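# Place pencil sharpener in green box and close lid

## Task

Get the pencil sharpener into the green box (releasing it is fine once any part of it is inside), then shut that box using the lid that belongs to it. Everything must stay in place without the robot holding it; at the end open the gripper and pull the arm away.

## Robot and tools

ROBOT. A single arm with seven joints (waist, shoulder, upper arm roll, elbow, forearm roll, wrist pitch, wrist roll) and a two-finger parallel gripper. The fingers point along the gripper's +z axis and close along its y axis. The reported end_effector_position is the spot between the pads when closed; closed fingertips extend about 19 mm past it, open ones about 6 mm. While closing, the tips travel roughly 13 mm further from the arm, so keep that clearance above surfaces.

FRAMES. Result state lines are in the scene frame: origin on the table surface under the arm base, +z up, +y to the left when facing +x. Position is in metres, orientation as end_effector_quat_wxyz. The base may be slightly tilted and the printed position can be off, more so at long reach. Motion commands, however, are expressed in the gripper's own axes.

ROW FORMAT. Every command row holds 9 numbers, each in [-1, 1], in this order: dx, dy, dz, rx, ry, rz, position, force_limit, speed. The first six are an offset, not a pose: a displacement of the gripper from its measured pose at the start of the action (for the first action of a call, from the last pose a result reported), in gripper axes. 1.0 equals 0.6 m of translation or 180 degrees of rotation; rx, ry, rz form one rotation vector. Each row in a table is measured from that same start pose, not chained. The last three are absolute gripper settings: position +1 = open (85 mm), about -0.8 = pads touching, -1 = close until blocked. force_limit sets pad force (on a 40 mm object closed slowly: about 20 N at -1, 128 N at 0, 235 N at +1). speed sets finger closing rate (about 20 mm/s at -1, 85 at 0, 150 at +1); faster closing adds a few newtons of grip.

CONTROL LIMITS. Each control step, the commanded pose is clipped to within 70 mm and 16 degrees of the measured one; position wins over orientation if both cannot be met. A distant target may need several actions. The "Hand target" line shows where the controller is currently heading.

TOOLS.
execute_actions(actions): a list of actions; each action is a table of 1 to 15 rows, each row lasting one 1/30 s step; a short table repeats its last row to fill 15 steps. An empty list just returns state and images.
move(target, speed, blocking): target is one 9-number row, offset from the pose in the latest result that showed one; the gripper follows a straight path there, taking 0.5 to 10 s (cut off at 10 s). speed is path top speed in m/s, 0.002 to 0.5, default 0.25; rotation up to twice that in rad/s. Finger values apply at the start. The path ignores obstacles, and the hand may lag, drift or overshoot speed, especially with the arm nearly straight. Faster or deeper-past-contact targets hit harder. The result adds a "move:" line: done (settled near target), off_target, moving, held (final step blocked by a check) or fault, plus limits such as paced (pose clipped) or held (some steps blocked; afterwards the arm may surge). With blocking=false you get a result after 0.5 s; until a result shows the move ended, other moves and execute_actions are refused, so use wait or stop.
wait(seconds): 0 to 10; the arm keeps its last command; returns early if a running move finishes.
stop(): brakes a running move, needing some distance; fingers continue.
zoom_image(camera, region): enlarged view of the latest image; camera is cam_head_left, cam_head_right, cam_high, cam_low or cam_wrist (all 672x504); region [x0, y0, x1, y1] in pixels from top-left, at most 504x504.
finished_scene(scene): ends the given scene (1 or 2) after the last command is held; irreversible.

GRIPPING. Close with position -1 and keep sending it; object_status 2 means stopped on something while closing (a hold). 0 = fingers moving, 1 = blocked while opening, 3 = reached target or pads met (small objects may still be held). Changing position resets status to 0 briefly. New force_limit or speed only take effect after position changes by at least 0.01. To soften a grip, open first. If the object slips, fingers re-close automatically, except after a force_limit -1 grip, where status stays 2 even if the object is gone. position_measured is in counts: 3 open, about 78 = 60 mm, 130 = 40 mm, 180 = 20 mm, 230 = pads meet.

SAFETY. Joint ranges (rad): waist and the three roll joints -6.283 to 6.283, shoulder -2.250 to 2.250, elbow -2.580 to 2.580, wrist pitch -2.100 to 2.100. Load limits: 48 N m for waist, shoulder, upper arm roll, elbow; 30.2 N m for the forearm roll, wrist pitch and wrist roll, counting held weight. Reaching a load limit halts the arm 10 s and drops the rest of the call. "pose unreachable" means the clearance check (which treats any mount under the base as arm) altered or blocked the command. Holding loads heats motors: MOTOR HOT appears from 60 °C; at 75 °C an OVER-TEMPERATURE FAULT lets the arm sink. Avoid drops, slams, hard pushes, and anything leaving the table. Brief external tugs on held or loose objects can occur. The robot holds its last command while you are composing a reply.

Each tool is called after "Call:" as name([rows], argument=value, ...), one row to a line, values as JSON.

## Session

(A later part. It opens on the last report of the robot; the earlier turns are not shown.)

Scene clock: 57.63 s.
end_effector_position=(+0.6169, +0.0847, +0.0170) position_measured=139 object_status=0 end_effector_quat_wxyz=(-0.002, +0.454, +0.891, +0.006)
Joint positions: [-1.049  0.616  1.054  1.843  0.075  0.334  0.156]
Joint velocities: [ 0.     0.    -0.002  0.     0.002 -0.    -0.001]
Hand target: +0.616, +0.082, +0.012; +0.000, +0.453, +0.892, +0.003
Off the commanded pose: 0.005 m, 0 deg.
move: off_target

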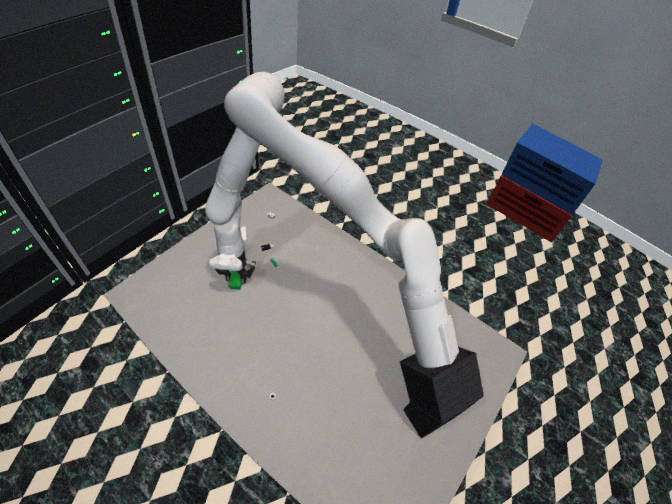

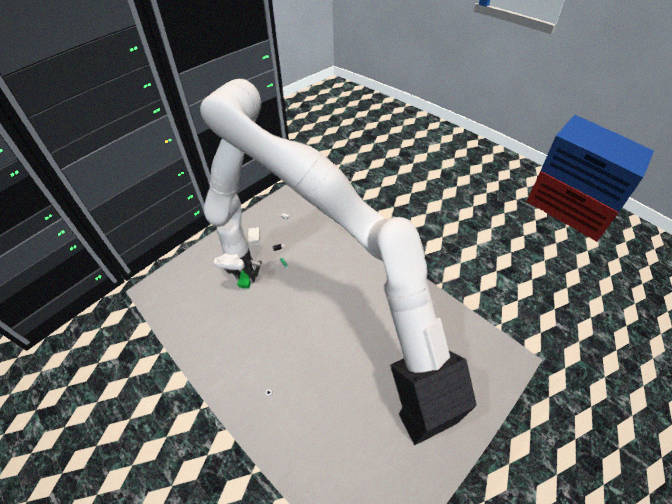

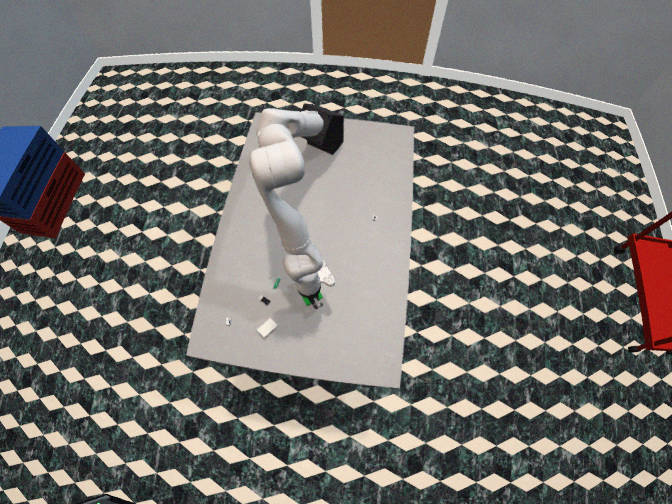

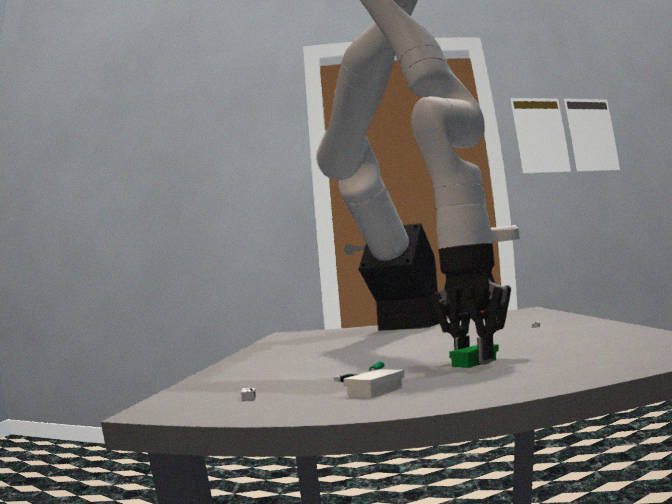

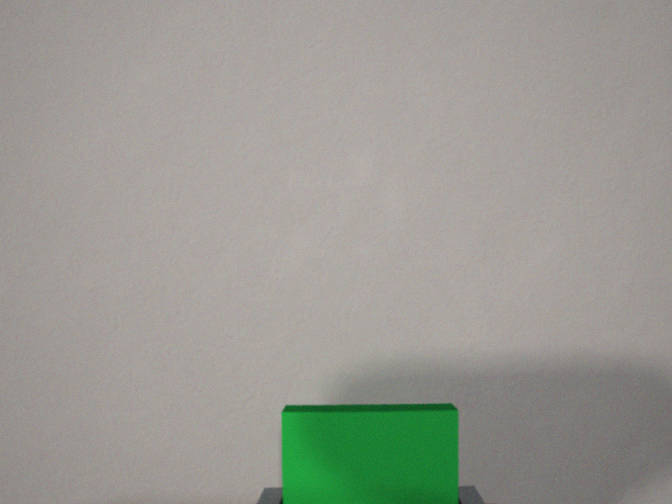

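Call:
move(target=[0,0,-0.08,0,0,0,-1,-0.6,-0.5], speed=0.05)

Call:
move(target=[0.2,0,0,0,0,0,-1,-0.6,-0.5], speed=0.12)

Call:
move(target=[0,0,0.078,0,0,0,-1,-0.6,-0.5], speed=0.05)

Call:
move(target=[0,0,0,0,0,0,1,0,-0.5])

Call:
move(target=[0,0,-0.3,0,0,0.2,1,0,0])

Scene clock: 67.13 s.
end_effector_position=(+0.6168, +0.0836, +0.0647) position_measured=139 object_status=2 end_effector_quat_wxyz=(-0.002, +0.454, +0.891, +0.006)
Joint positions: [-1.218  0.553  1.177  1.86   0.117  0.43   0.122]
Joint velocities: [-0.01  -0.002 -0.     0.001  0.001  0.001 -0.002]
Hand target: +0.617, +0.084, +0.065; -0.002, +0.454, +0.891, +0.006
Off the commanded pose: 0.000 m, 0 deg.
move: done

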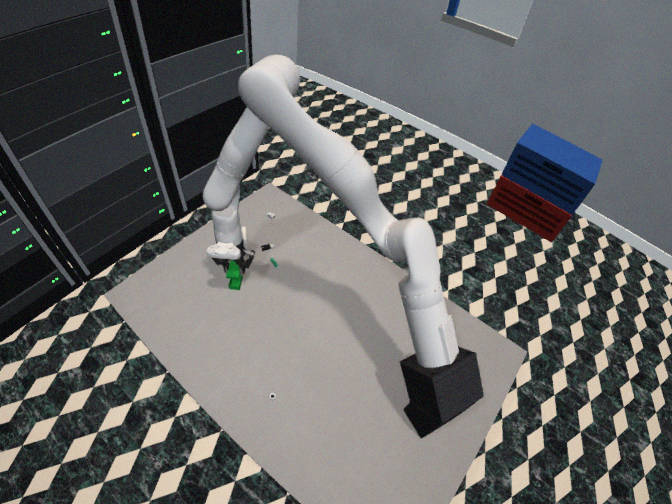

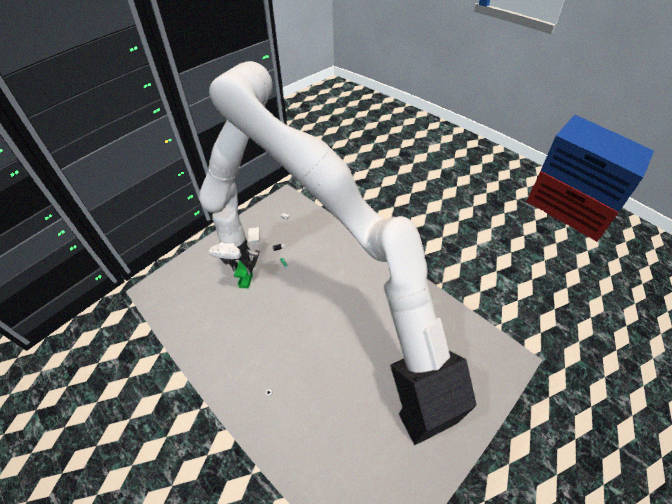

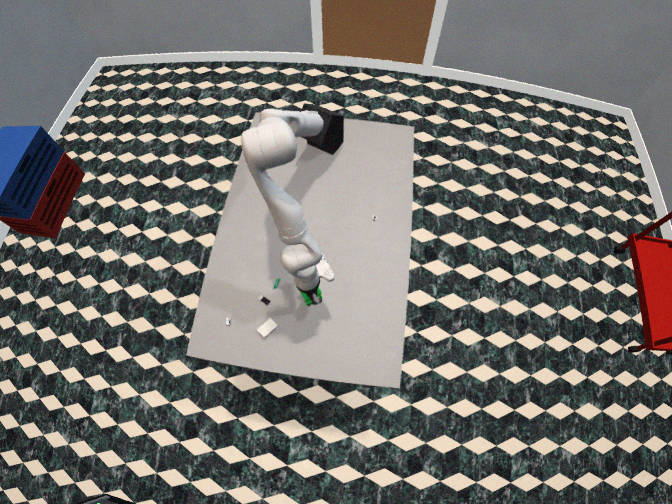

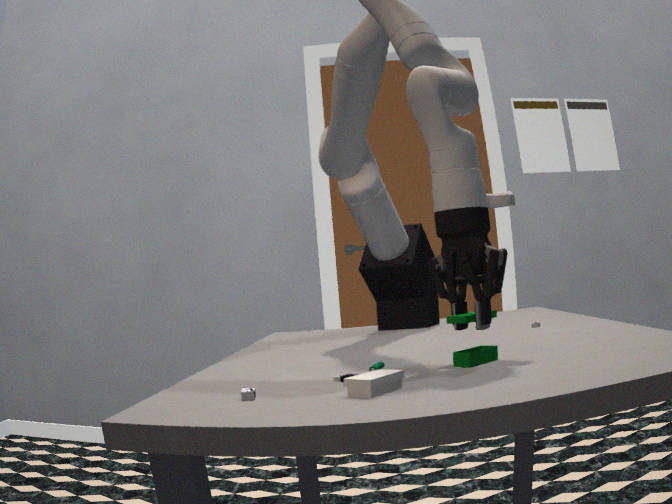

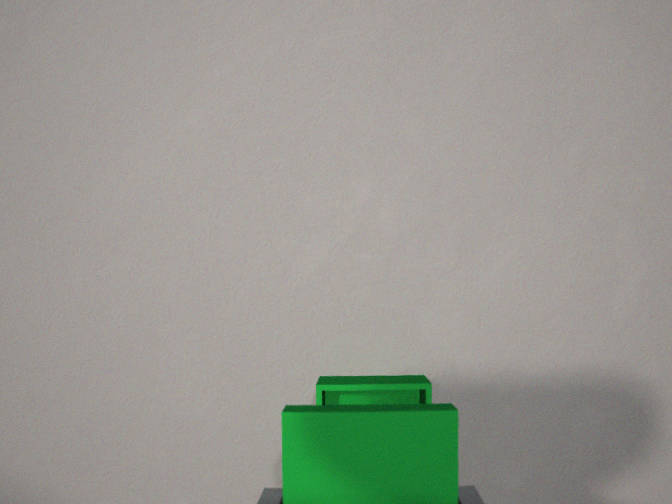

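Scene clock: 68.50 s.
end_effector_position=(+0.5463, +0.1804, +0.0659) position_measured=139 object_status=2 end_effector_quat_wxyz=(-0.002, +0.454, +0.891, +0.006)
Joint positions: [-1.375  0.76   1.153  1.917  0.023  0.385 -0.064]
Joint velocities: [-0.003  0.005 -0.    -0.    -0.    -0.001 -0.002]
Hand target: +0.546, +0.180, +0.066; -0.002, +0.454, +0.891, +0.006
Off the commanded pose: 0.000 m, 0 deg.
move: done

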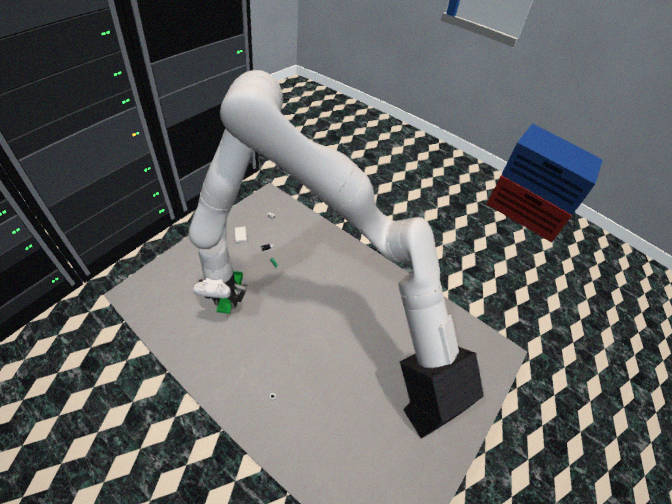

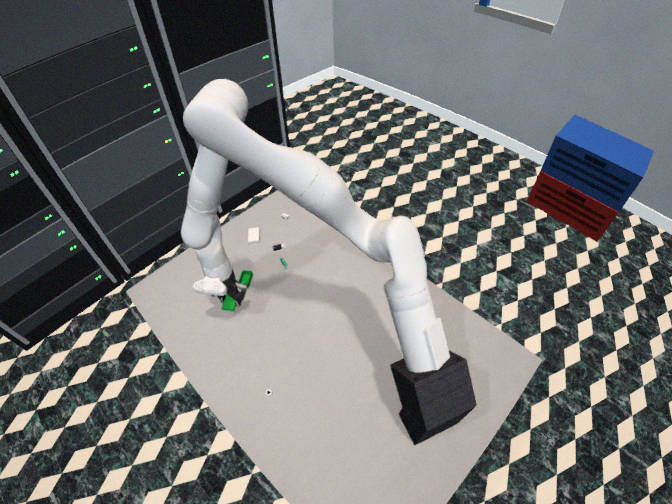

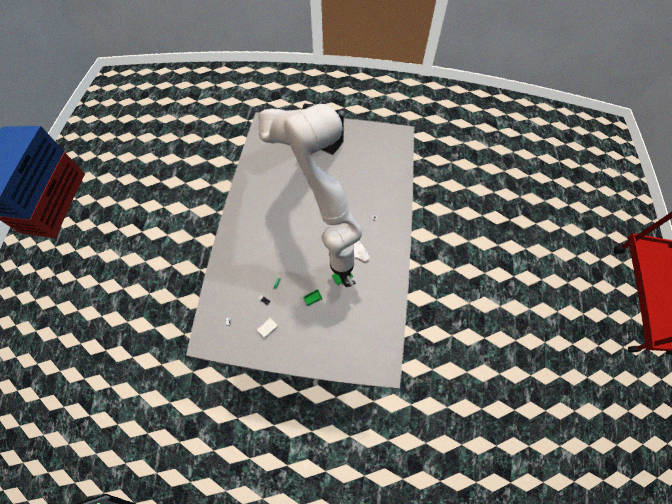

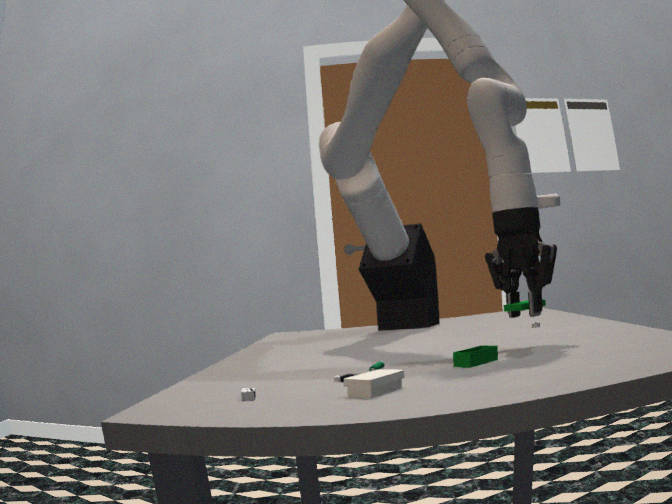

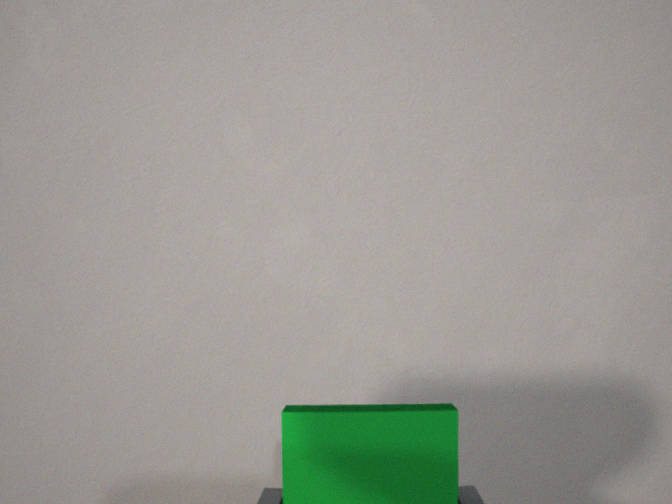

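Scene clock: 69.73 s.
end_effector_position=(+0.5464, +0.1812, +0.0194) position_measured=139 object_status=2 end_effector_quat_wxyz=(-0.002, +0.454, +0.891, +0.006)
Joint positions: [-1.24   0.817  1.062  1.901  0.002  0.289 -0.046]
Joint velocities: [ 0.007  0.001  0.    -0.    -0.    -0.002  0.002]
Hand target: +0.546, +0.181, +0.019; -0.002, +0.454, +0.891, +0.006
Off the commanded pose: 0.000 m, 0 deg.
move: done

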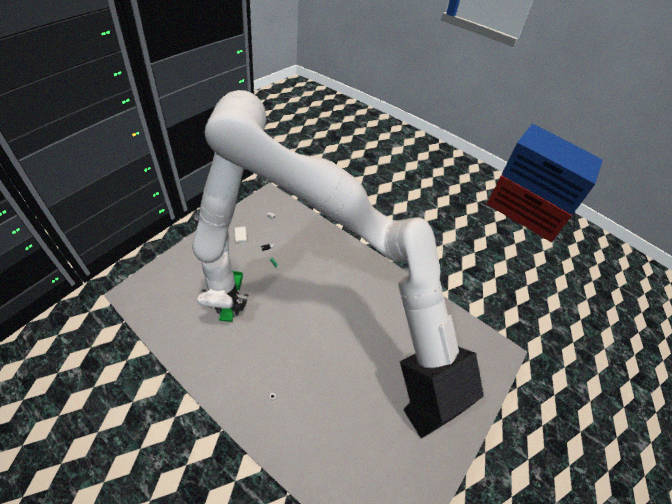

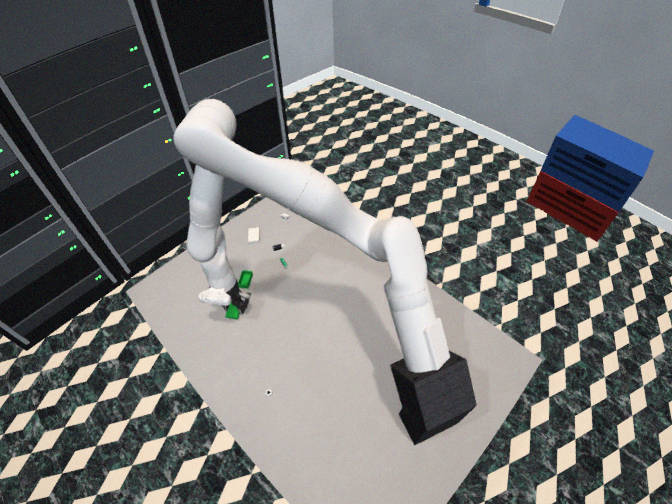

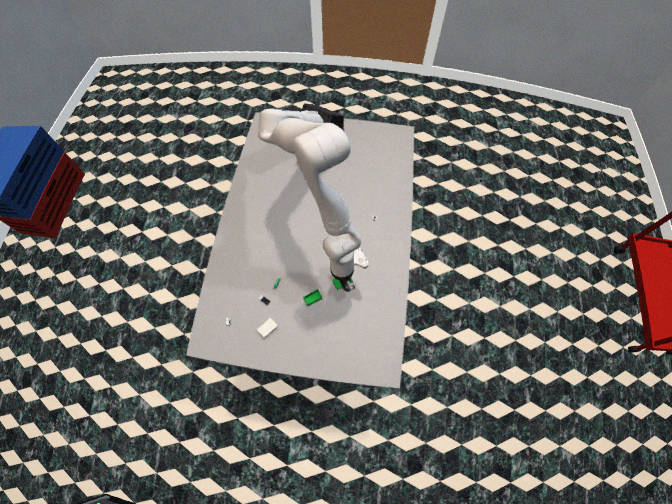

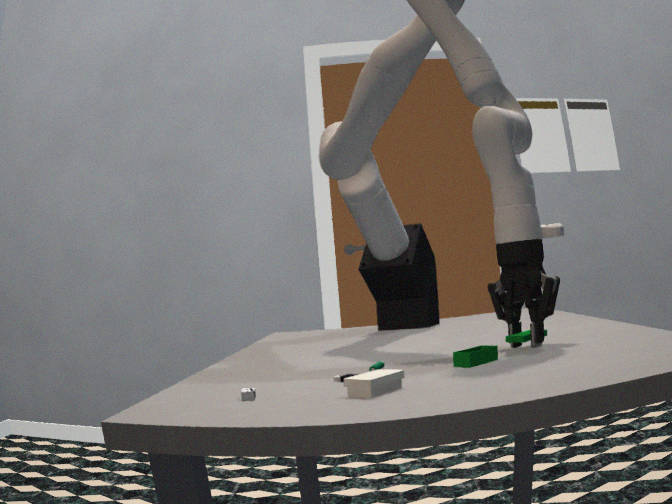

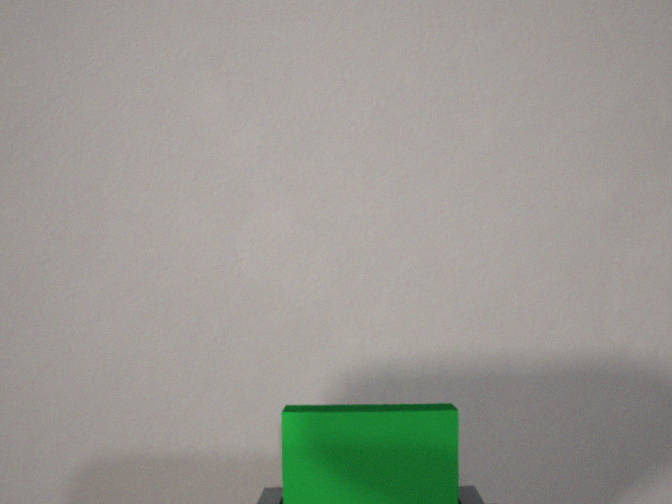

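Scene clock: 71.03 s.
end_effector_position=(+0.5464, +0.1812, +0.0194) position_measured=3 object_status=0 end_effector_quat_wxyz=(-0.002, +0.454, +0.891, +0.006)
Joint positions: [-1.24   0.817  1.062  1.901  0.002  0.289 -0.046]
Joint velocities: [-0.    -0.001  0.001  0.    -0.     0.001 -0.001]
Hand target: +0.546, +0.181, +0.019; -0.002, +0.454, +0.891, +0.006
Off the commanded pose: 0.000 m, 0 deg.
move: done

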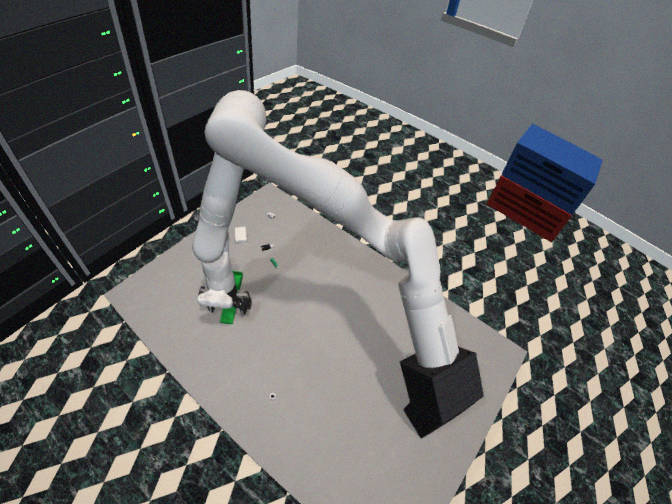

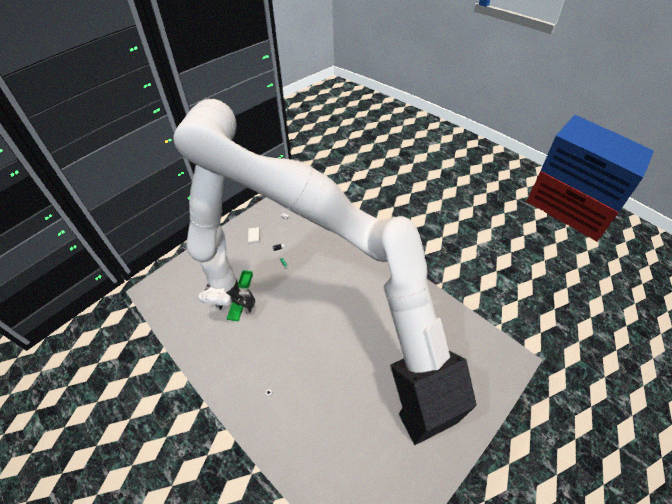

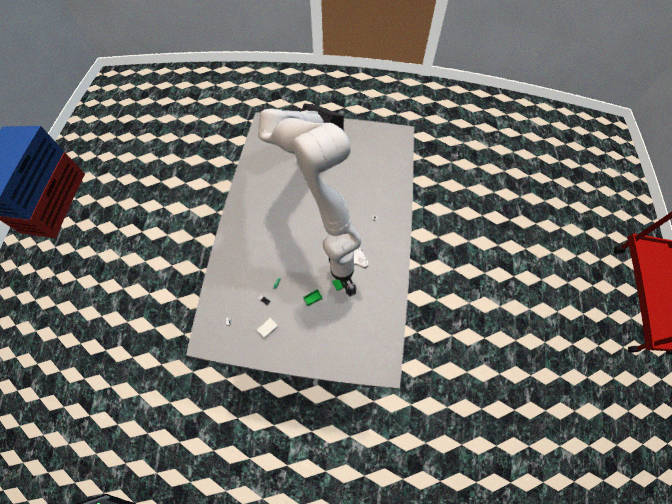

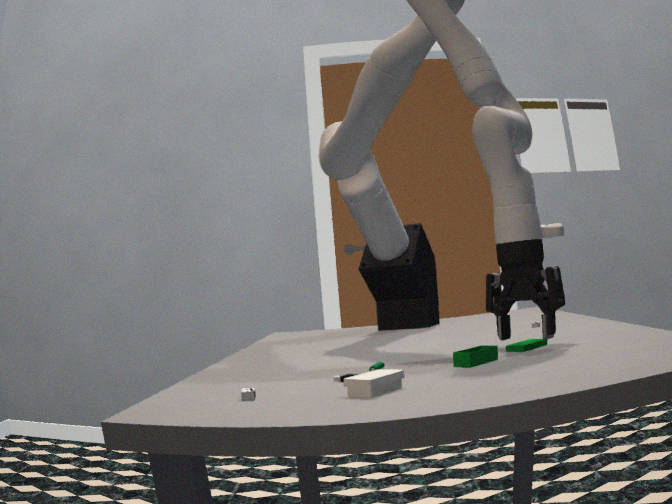

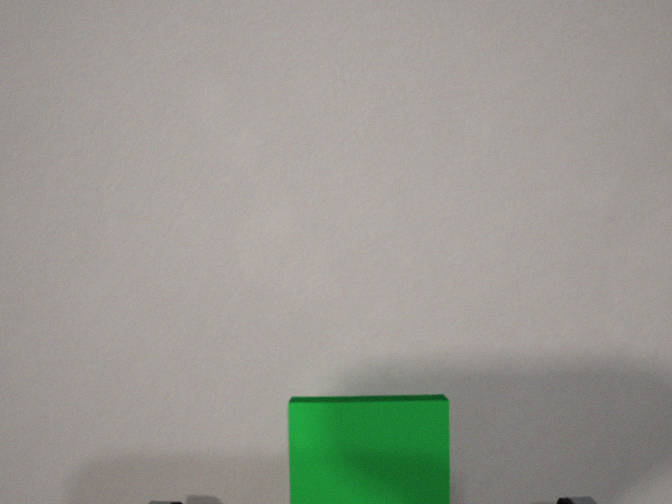

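Scene clock: 72.83 s.
end_effector_position=(+0.5460, +0.1791, +0.1995) position_measured=3 object_status=3 end_effector_quat_wxyz=(-0.004, +0.707, +0.707, +0.006)
Joint positions: [-1.795  0.747  1.547  1.868 -0.13   0.72  -0.54 ]
Joint velocities: [-0.004 -0.    -0.001 -0.001  0.001 -0.001  0.001]
Hand target: +0.546, +0.179, +0.200; -0.004, +0.707, +0.707, +0.006
Off the commanded pose: 0.000 m, 0 deg.
move: done

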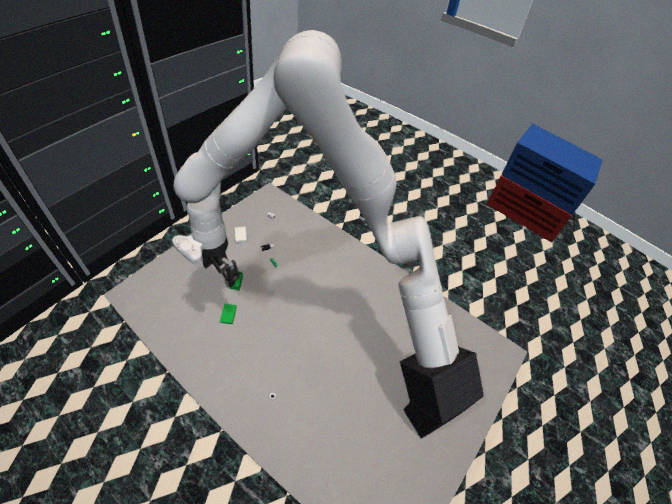

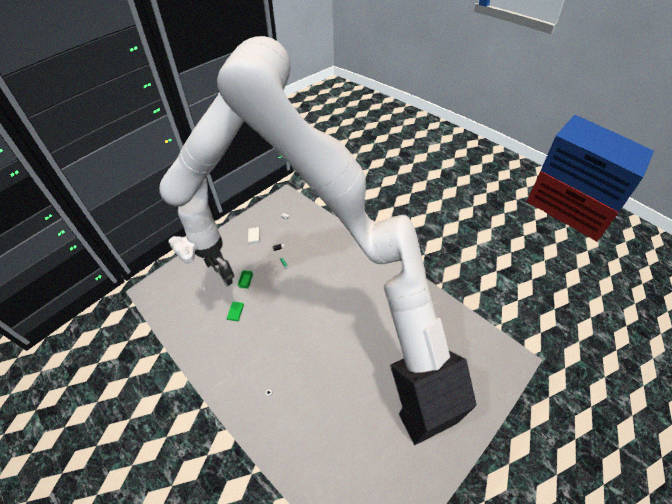

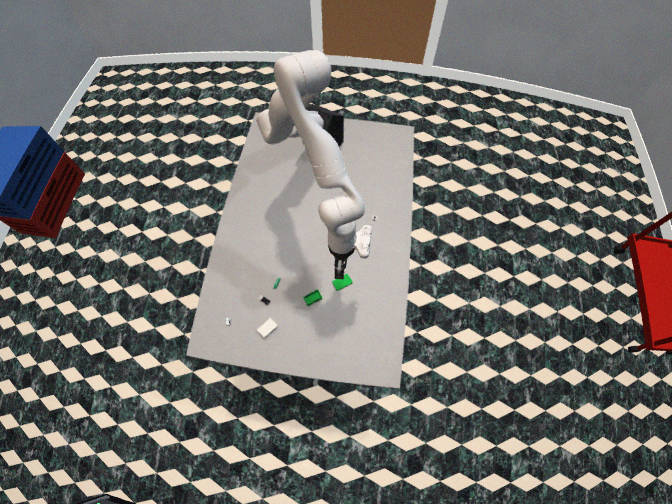

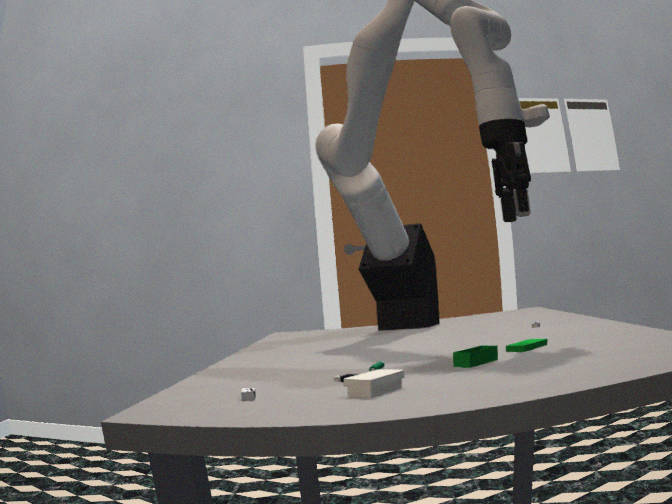

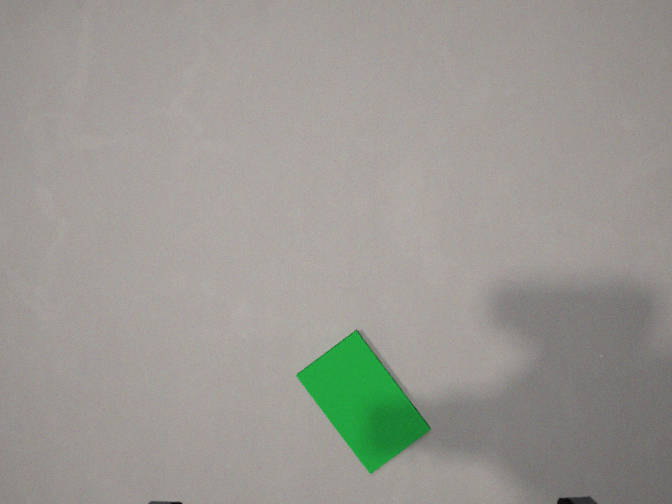

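Call:
move(target=[-0.73,0.29,0,0,0,0,1,0,0], speed=0.3)

Scene clock: 81.60 s.
end_effector_position=(+0.7214, -0.2584, +0.1944) position_measured=3 object_status=3 end_effector_quat_wxyz=(-0.003, +0.707, +0.707, +0.006)
Joint positions: [-1.949  0.045  2.397  1.399  0.056  0.965  0.277]
Joint velocities: [ 0.    -0.011 -0.001 -0.005  0.002  0.004  0.   ]
Hand target: +0.721, -0.258, +0.194; -0.004, +0.707, +0.707, +0.006
Off the commanded pose: 0.002 m, 0 deg.
move: done

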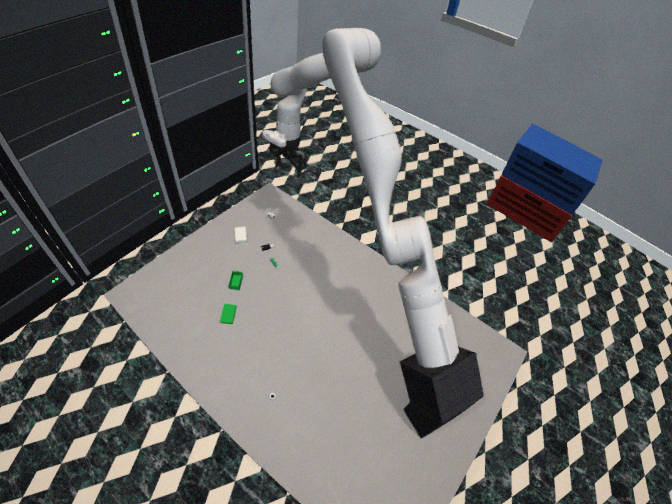

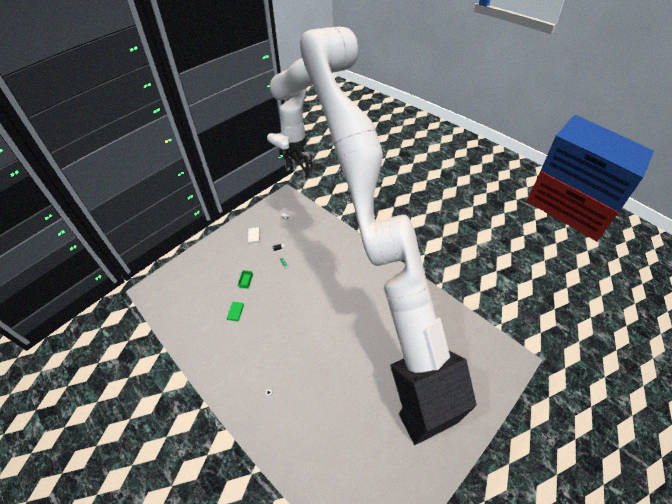

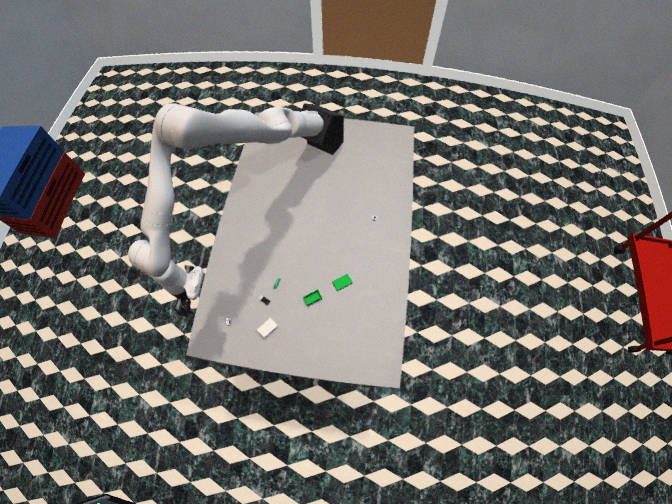

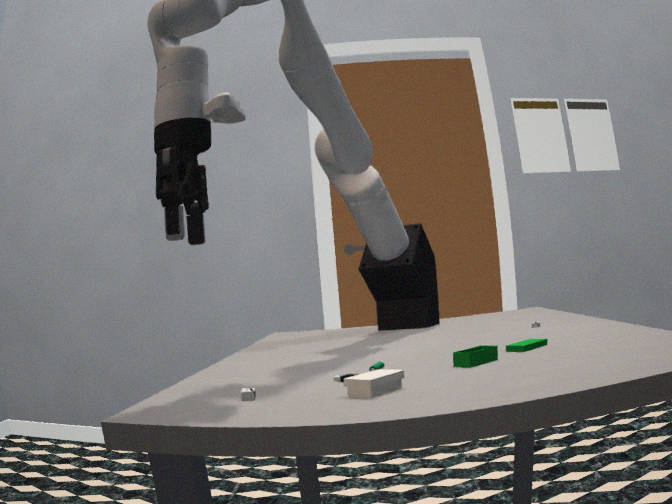

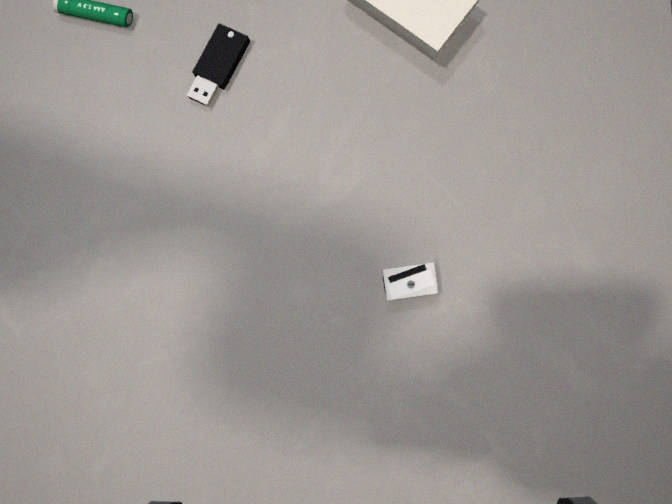

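Call:
move(target=[0.112,0.037,0.17,0,0,-0.533,1,0,0], speed=0.15)

Scene clock: 93.87 s.
end_effector_position=(+0.7431, -0.1899, +0.0931) position_measured=3 object_status=3 end_effector_quat_wxyz=(+0.001, -0.052, +0.999, +0.006)
Joint positions: [-2.154 -0.218  2.191  1.438  0.639  0.881  1.409]
Joint velocities: [-0.002 -0.002  0.    -0.     0.001  0.     0.001]
Hand target: +0.743, -0.190, +0.093; +0.001, -0.052, +0.999, +0.006
Off the commanded pose: 0.001 m, 0 deg.
move: done

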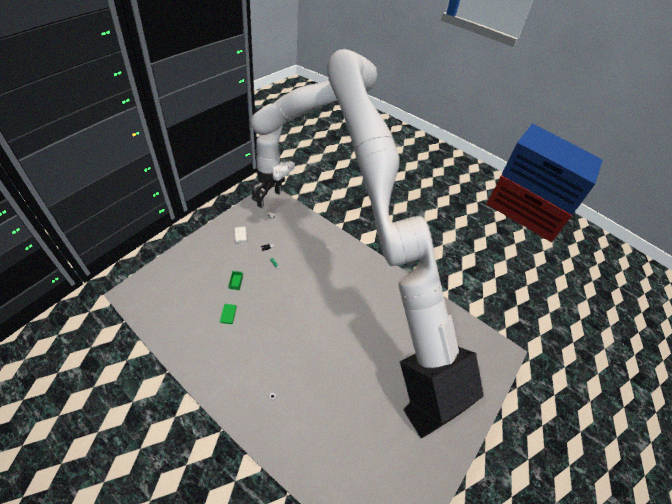

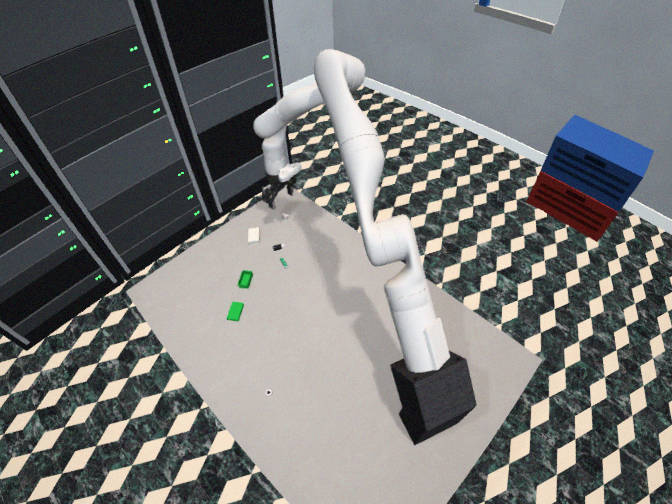

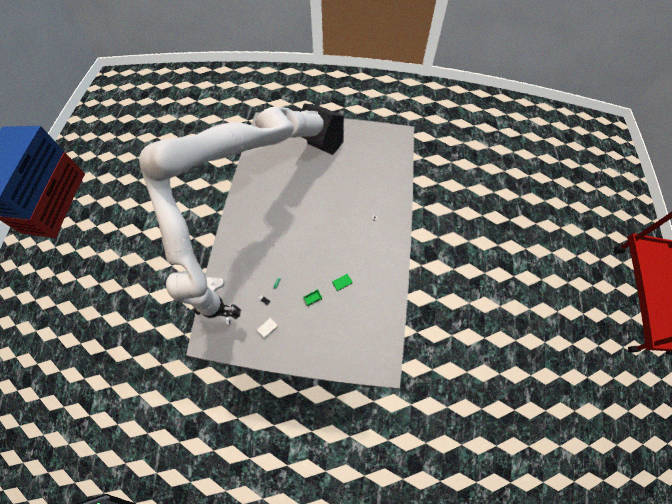

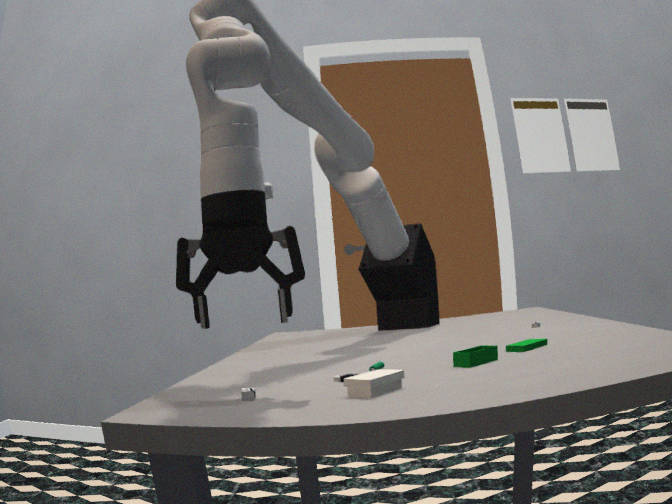

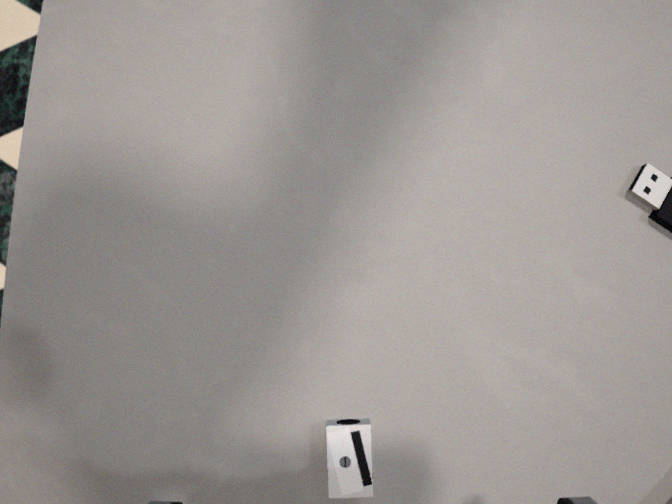

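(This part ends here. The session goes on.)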